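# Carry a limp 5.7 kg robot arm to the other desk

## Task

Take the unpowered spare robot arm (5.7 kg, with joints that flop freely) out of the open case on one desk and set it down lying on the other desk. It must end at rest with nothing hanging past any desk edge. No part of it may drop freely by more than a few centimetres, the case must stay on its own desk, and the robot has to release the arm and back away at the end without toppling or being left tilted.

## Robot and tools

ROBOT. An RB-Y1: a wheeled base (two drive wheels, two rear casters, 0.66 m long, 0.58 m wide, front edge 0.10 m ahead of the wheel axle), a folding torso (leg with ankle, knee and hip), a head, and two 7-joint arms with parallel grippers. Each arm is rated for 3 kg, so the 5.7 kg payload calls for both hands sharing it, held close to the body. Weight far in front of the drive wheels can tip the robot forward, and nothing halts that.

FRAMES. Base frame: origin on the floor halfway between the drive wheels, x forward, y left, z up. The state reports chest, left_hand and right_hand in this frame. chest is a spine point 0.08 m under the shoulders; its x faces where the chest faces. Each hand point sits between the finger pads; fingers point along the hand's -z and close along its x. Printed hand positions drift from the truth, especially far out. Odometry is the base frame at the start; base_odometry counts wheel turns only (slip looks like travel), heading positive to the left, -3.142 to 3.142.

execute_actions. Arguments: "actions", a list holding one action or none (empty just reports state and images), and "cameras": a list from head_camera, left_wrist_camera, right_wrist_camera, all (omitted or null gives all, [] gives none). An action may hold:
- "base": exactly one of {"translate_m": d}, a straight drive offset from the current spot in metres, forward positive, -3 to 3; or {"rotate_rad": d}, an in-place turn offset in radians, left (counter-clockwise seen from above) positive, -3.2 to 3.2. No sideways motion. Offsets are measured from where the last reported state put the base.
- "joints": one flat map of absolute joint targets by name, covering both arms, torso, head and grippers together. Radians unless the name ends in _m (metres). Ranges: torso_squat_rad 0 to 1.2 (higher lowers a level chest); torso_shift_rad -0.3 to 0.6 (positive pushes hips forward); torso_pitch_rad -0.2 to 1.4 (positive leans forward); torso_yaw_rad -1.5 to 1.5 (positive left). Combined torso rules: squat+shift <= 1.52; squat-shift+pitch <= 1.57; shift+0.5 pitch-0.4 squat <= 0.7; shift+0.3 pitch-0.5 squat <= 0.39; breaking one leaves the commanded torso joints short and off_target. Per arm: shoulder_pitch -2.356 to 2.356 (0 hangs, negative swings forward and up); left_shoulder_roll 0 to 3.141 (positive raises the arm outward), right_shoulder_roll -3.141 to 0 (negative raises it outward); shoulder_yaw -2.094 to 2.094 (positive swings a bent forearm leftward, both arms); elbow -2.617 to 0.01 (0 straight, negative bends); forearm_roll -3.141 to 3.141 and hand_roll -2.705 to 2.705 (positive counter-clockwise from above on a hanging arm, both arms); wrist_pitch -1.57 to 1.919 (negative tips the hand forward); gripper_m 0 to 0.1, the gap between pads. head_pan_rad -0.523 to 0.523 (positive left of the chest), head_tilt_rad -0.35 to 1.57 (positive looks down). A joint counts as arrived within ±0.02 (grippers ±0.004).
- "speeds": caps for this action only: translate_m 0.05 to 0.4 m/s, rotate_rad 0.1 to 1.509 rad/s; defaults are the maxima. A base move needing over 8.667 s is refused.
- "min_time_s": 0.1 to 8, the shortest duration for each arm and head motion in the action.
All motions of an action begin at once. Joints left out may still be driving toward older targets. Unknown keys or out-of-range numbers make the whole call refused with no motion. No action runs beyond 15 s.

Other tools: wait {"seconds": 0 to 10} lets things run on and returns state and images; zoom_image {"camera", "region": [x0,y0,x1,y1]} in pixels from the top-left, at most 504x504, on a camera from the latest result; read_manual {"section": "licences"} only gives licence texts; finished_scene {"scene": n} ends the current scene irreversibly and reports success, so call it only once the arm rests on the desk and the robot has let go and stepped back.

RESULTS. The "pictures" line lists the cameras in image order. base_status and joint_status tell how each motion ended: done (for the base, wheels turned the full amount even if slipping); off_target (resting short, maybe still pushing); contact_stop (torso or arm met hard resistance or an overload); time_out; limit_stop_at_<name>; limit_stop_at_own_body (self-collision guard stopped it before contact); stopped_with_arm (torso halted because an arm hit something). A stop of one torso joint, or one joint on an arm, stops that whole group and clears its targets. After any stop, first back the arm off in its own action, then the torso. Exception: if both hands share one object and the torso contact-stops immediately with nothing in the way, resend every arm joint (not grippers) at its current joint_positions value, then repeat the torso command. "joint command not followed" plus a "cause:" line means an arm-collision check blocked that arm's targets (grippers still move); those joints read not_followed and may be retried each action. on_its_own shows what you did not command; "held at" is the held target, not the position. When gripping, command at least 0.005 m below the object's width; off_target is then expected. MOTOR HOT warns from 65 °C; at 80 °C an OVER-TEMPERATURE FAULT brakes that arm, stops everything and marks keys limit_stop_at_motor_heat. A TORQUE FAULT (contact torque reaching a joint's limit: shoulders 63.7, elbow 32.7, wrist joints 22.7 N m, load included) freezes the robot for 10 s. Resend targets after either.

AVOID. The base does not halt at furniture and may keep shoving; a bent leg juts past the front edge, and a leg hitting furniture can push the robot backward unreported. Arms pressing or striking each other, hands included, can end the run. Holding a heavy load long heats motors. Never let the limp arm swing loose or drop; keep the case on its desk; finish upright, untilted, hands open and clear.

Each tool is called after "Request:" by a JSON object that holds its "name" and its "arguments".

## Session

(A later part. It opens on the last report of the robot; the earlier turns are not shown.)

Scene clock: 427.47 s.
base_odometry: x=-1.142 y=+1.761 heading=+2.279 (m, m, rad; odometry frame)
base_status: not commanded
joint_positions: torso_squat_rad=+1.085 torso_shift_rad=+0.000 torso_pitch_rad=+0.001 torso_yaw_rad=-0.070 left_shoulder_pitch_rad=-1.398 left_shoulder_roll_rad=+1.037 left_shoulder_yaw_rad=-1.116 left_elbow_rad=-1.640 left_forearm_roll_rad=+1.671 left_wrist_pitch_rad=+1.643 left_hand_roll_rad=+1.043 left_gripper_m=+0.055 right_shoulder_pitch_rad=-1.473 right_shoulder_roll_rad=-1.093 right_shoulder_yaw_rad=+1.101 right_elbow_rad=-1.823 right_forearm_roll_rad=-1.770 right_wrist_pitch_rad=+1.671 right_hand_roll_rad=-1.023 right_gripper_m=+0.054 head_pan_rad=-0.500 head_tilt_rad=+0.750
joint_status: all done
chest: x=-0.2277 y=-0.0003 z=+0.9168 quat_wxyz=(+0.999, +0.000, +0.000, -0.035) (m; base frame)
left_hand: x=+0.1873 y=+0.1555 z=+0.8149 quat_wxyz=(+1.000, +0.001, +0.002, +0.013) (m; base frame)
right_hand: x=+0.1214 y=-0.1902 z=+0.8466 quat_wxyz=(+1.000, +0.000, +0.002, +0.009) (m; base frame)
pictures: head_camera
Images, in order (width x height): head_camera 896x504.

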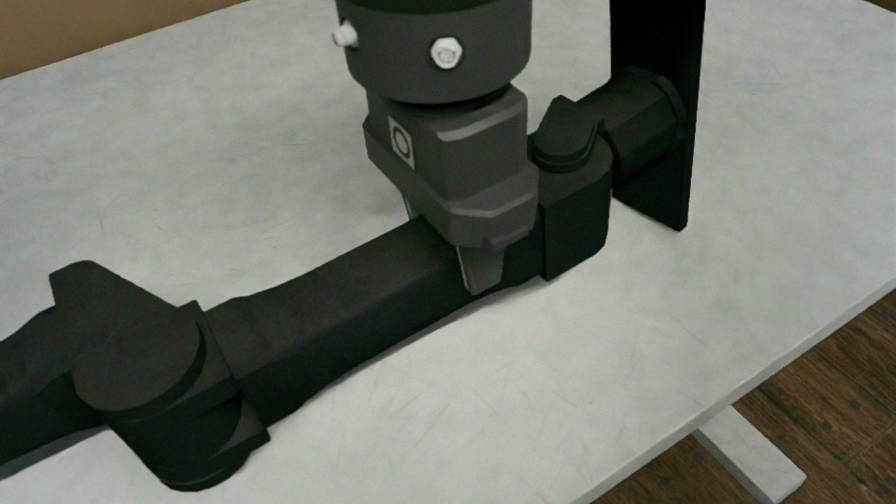

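Request:
{"name": "execute_actions", "arguments": {"actions": [{"joints":{"torso_squat_rad":1.12,"head_pan_rad":0.2}}], "cameras": ["head_camera"]}}

Scene clock: 431.20 s.
base_odometry: x=-1.142 y=+1.761 heading=+2.279 (m, m, rad; odometry frame)
base_status: not commanded
joint_positions: torso_squat_rad=+1.120 torso_shift_rad=+0.000 torso_pitch_rad=+0.000 torso_yaw_rad=-0.070 left_shoulder_pitch_rad=-1.398 left_shoulder_roll_rad=+1.037 left_shoulder_yaw_rad=-1.116 left_elbow_rad=-1.640 left_forearm_roll_rad=+1.671 left_wrist_pitch_rad=+1.643 left_hand_roll_rad=+1.043 left_gripper_m=+0.056 right_shoulder_pitch_rad=-1.476 right_shoulder_roll_rad=-1.094 right_shoulder_yaw_rad=+1.099 right_elbow_rad=-1.823 right_forearm_roll_rad=-1.770 right_wrist_pitch_rad=+1.671 right_hand_roll_rad=-1.023 right_gripper_m=+0.055 head_pan_rad=+0.200 head_tilt_rad=+0.750
joint_status: all done
chest: x=-0.2281 y=-0.0003 z=+0.8949 quat_wxyz=(+0.999, +0.000, +0.000, -0.035) (m; base frame)
left_hand: x=+0.1872 y=+0.1556 z=+0.7936 quat_wxyz=(+1.000, +0.000, +0.001, +0.013) (m; base frame)
right_hand: x=+0.1218 y=-0.1898 z=+0.8269 quat_wxyz=(+1.000, +0.001, -0.001, +0.009) (m; base frame)
pictures: head_camera
Images, in order (width x height): head_camera 896x504.

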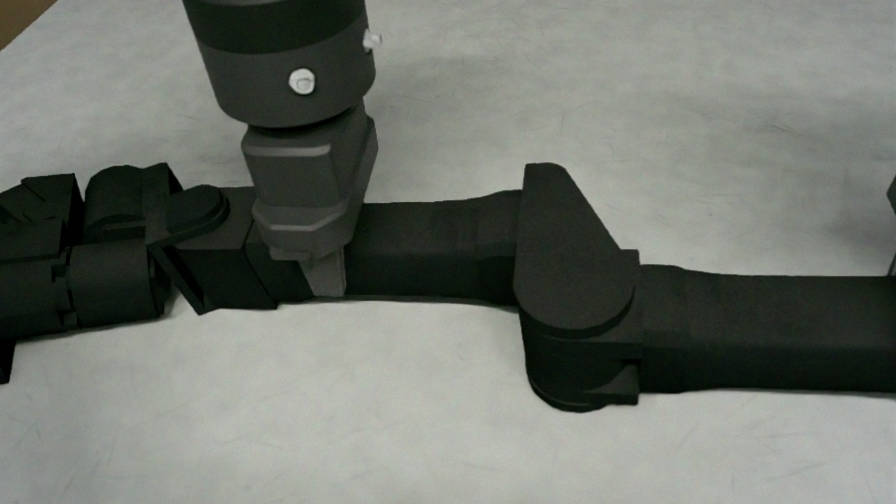

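Request:
{"name": "execute_actions", "arguments": {"actions": [{"joints":{"left_shoulder_pitch_rad":-1.38},"min_time_s":0.5}], "cameras": []}}

Request:
{"name": "execute_actions", "arguments": {"actions": [{"joints":{"left_gripper_m":0.1,"right_gripper_m":0.1}}], "cameras": ["head_camera"]}}

Scene clock: 436.23 s.
base_odometry: x=-1.142 y=+1.761 heading=+2.279 (m, m, rad; odometry frame)
base_status: not commanded
joint_positions: torso_squat_rad=+1.120 torso_shift_rad=+0.000 torso_pitch_rad=-0.001 torso_yaw_rad=-0.070 left_shoulder_pitch_rad=-1.386 left_shoulder_roll_rad=+1.038 left_shoulder_yaw_rad=-1.112 left_elbow_rad=-1.640 left_forearm_roll_rad=+1.671 left_wrist_pitch_rad=+1.642 left_hand_roll_rad=+1.043 left_gripper_m=+0.056 right_shoulder_pitch_rad=-1.476 right_shoulder_roll_rad=-1.094 right_shoulder_yaw_rad=+1.099 right_elbow_rad=-1.823 right_forearm_roll_rad=-1.770 right_wrist_pitch_rad=+1.671 right_hand_roll_rad=-1.023 right_gripper_m=+0.055 head_pan_rad=+0.200 head_tilt_rad=+0.750
joint_status: all done
chest: x=-0.2284 y=-0.0004 z=+0.8949 quat_wxyz=(+0.999, +0.001, +0.000, -0.035) (m; base frame)
left_hand: x=+0.1859 y=+0.1569 z=+0.7905 quat_wxyz=(+1.000, -0.001, +0.005, +0.016) (m; base frame)
right_hand: x=+0.1215 y=-0.1899 z=+0.8269 quat_wxyz=(+1.000, +0.001, -0.001, +0.009) (m; base frame)
pictures: none
No camera images: the call's "cameras" was empty. Leave "cameras" out to get every camera's image.

Scene clock: 437.53 s.
base_odometry: x=-1.142 y=+1.761 heading=+2.279 (m, m, rad; odometry frame)
base_status: not commanded
joint_positions: torso_squat_rad=+1.120 torso_shift_rad=+0.000 torso_pitch_rad=+0.000 torso_yaw_rad=-0.070 left_shoulder_pitch_rad=-1.380 left_shoulder_roll_rad=+1.038 left_shoulder_yaw_rad=-1.114 left_elbow_rad=-1.640 left_forearm_roll_rad=+1.671 left_wrist_pitch_rad=+1.643 left_hand_roll_rad=+1.043 left_gripper_m=+0.100 right_shoulder_pitch_rad=-1.475 right_shoulder_roll_rad=-1.094 right_shoulder_yaw_rad=+1.100 right_elbow_rad=-1.823 right_forearm_roll_rad=-1.770 right_wrist_pitch_rad=+1.671 right_hand_roll_rad=-1.023 right_gripper_m=+0.100 head_pan_rad=+0.200 head_tilt_rad=+0.750
joint_status: all done
chest: x=-0.2281 y=-0.0004 z=+0.8949 quat_wxyz=(+0.999, +0.000, +0.000, -0.035) (m; base frame)
left_hand: x=+0.1849 y=+0.1584 z=+0.7875 quat_wxyz=(+1.000, +0.001, +0.009, +0.017) (m; base frame)
right_hand: x=+0.1215 y=-0.1901 z=+0.8265 quat_wxyz=(+1.000, +0.001, +0.000, +0.009) (m; base frame)
pictures: head_camera
Images, in order (width x height): head_camera 896x504.

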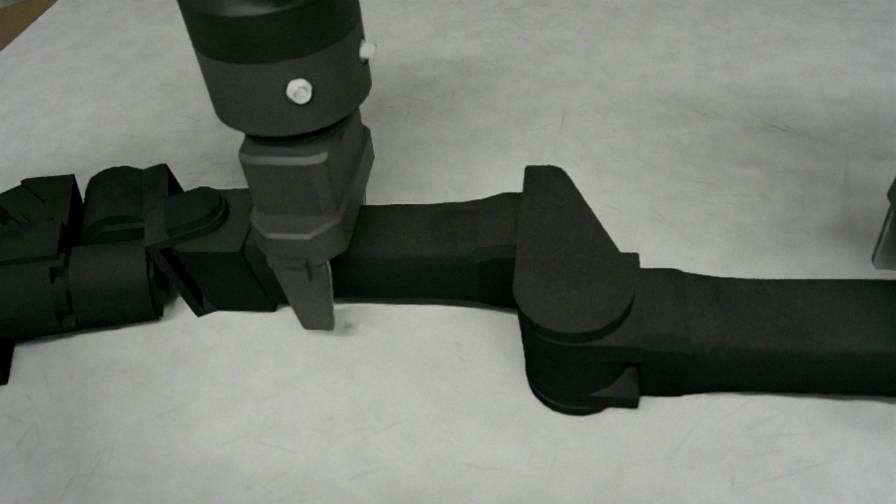

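Request:
{"name": "execute_actions", "arguments": {"actions": [{"joints":{"torso_squat_rad":0.8,"head_pan_rad":0}}], "cameras": []}}

Request:
{"name": "execute_actions", "arguments": {"actions": [{"base":{"translate_m":-0.7},"joints":{"torso_squat_rad":0.4,"torso_yaw_rad":0,"head_tilt_rad":0.6,"left_shoulder_yaw_rad":-0.3,"right_shoulder_yaw_rad":0.3}}], "cameras": ["head_camera"]}}

Scene clock: 444.63 s.
base_odometry: x=-1.142 y=+1.761 heading=+2.279 (m, m, rad; odometry frame)
base_status: not commanded
joint_positions: torso_squat_rad=+0.800 torso_shift_rad=+0.000 torso_pitch_rad=+0.000 torso_yaw_rad=-0.070 left_shoulder_pitch_rad=-1.380 left_shoulder_roll_rad=+1.038 left_shoulder_yaw_rad=-1.115 left_elbow_rad=-1.640 left_forearm_roll_rad=+1.671 left_wrist_pitch_rad=+1.643 left_hand_roll_rad=+1.043 left_gripper_m=+0.100 right_shoulder_pitch_rad=-1.475 right_shoulder_roll_rad=-1.094 right_shoulder_yaw_rad=+1.100 right_elbow_rad=-1.823 right_forearm_roll_rad=-1.770 right_wrist_pitch_rad=+1.671 right_hand_roll_rad=-1.023 right_gripper_m=+0.100 head_pan_rad=+0.000 head_tilt_rad=+0.750
joint_status: all done
chest: x=-0.2281 y=-0.0004 z=+1.0776 quat_wxyz=(+0.999, +0.000, +0.000, -0.035) (m; base frame)
left_hand: x=+0.1849 y=+0.1585 z=+0.9701 quat_wxyz=(+1.000, +0.001, +0.009, +0.017) (m; base frame)
right_hand: x=+0.1215 y=-0.1902 z=+1.0090 quat_wxyz=(+1.000, +0.001, +0.000, +0.009) (m; base frame)
pictures: none
No camera images: the call's "cameras" was empty. Leave "cameras" out to get every camera's image.

Scene clock: 447.87 s.
base_odometry: x=-0.686 y=+1.229 heading=+2.281 (m, m, rad; odometry frame)
base_status: done
joint_positions: torso_squat_rad=+0.400 torso_shift_rad=+0.000 torso_pitch_rad=+0.000 torso_yaw_rad=+0.000 left_shoulder_pitch_rad=-1.380 left_shoulder_roll_rad=+1.039 left_shoulder_yaw_rad=-0.300 left_elbow_rad=-1.639 left_forearm_roll_rad=+1.671 left_wrist_pitch_rad=+1.643 left_hand_roll_rad=+1.043 left_gripper_m=+0.100 right_shoulder_pitch_rad=-1.475 right_shoulder_roll_rad=-1.094 right_shoulder_yaw_rad=+0.300 right_elbow_rad=-1.823 right_forearm_roll_rad=-1.770 right_wrist_pitch_rad=+1.671 right_hand_roll_rad=-1.023 right_gripper_m=+0.100 head_pan_rad=+0.000 head_tilt_rad=+0.600
joint_status: all done
chest: x=-0.2283 y=-0.0004 z=+1.2347 quat_wxyz=(+1.000, +0.000, +0.000, +0.000) (m; base frame)
left_hand: x=+0.1970 y=+0.1246 z=+1.3997 quat_wxyz=(+0.921, -0.312, -0.232, +0.013) (m; base frame)
right_hand: x=+0.1332 y=-0.1021 z=+1.4219 quat_wxyz=(+0.917, +0.274, -0.270, +0.105) (m; base frame)
pictures: head_camera
Images, in order (width x height): head_camera 896x504.

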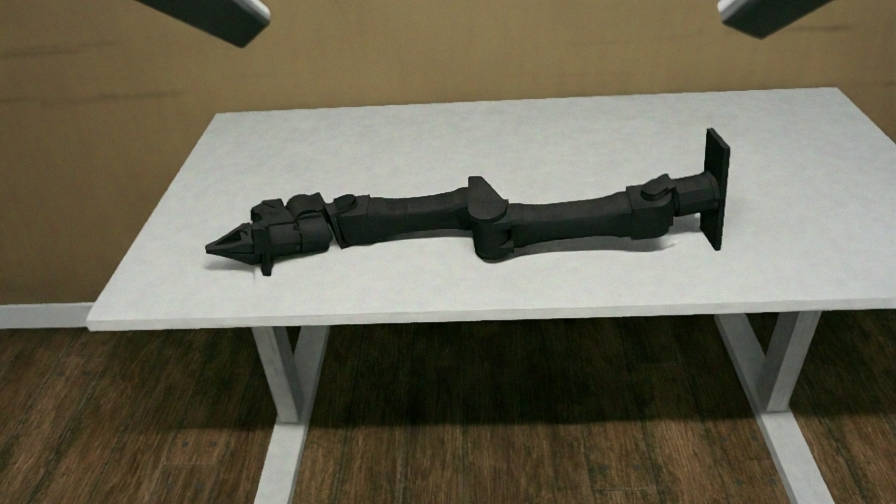

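Request:
{"name": "finished_scene", "arguments": {"scene": 1}}

The scene is finished: the task was done.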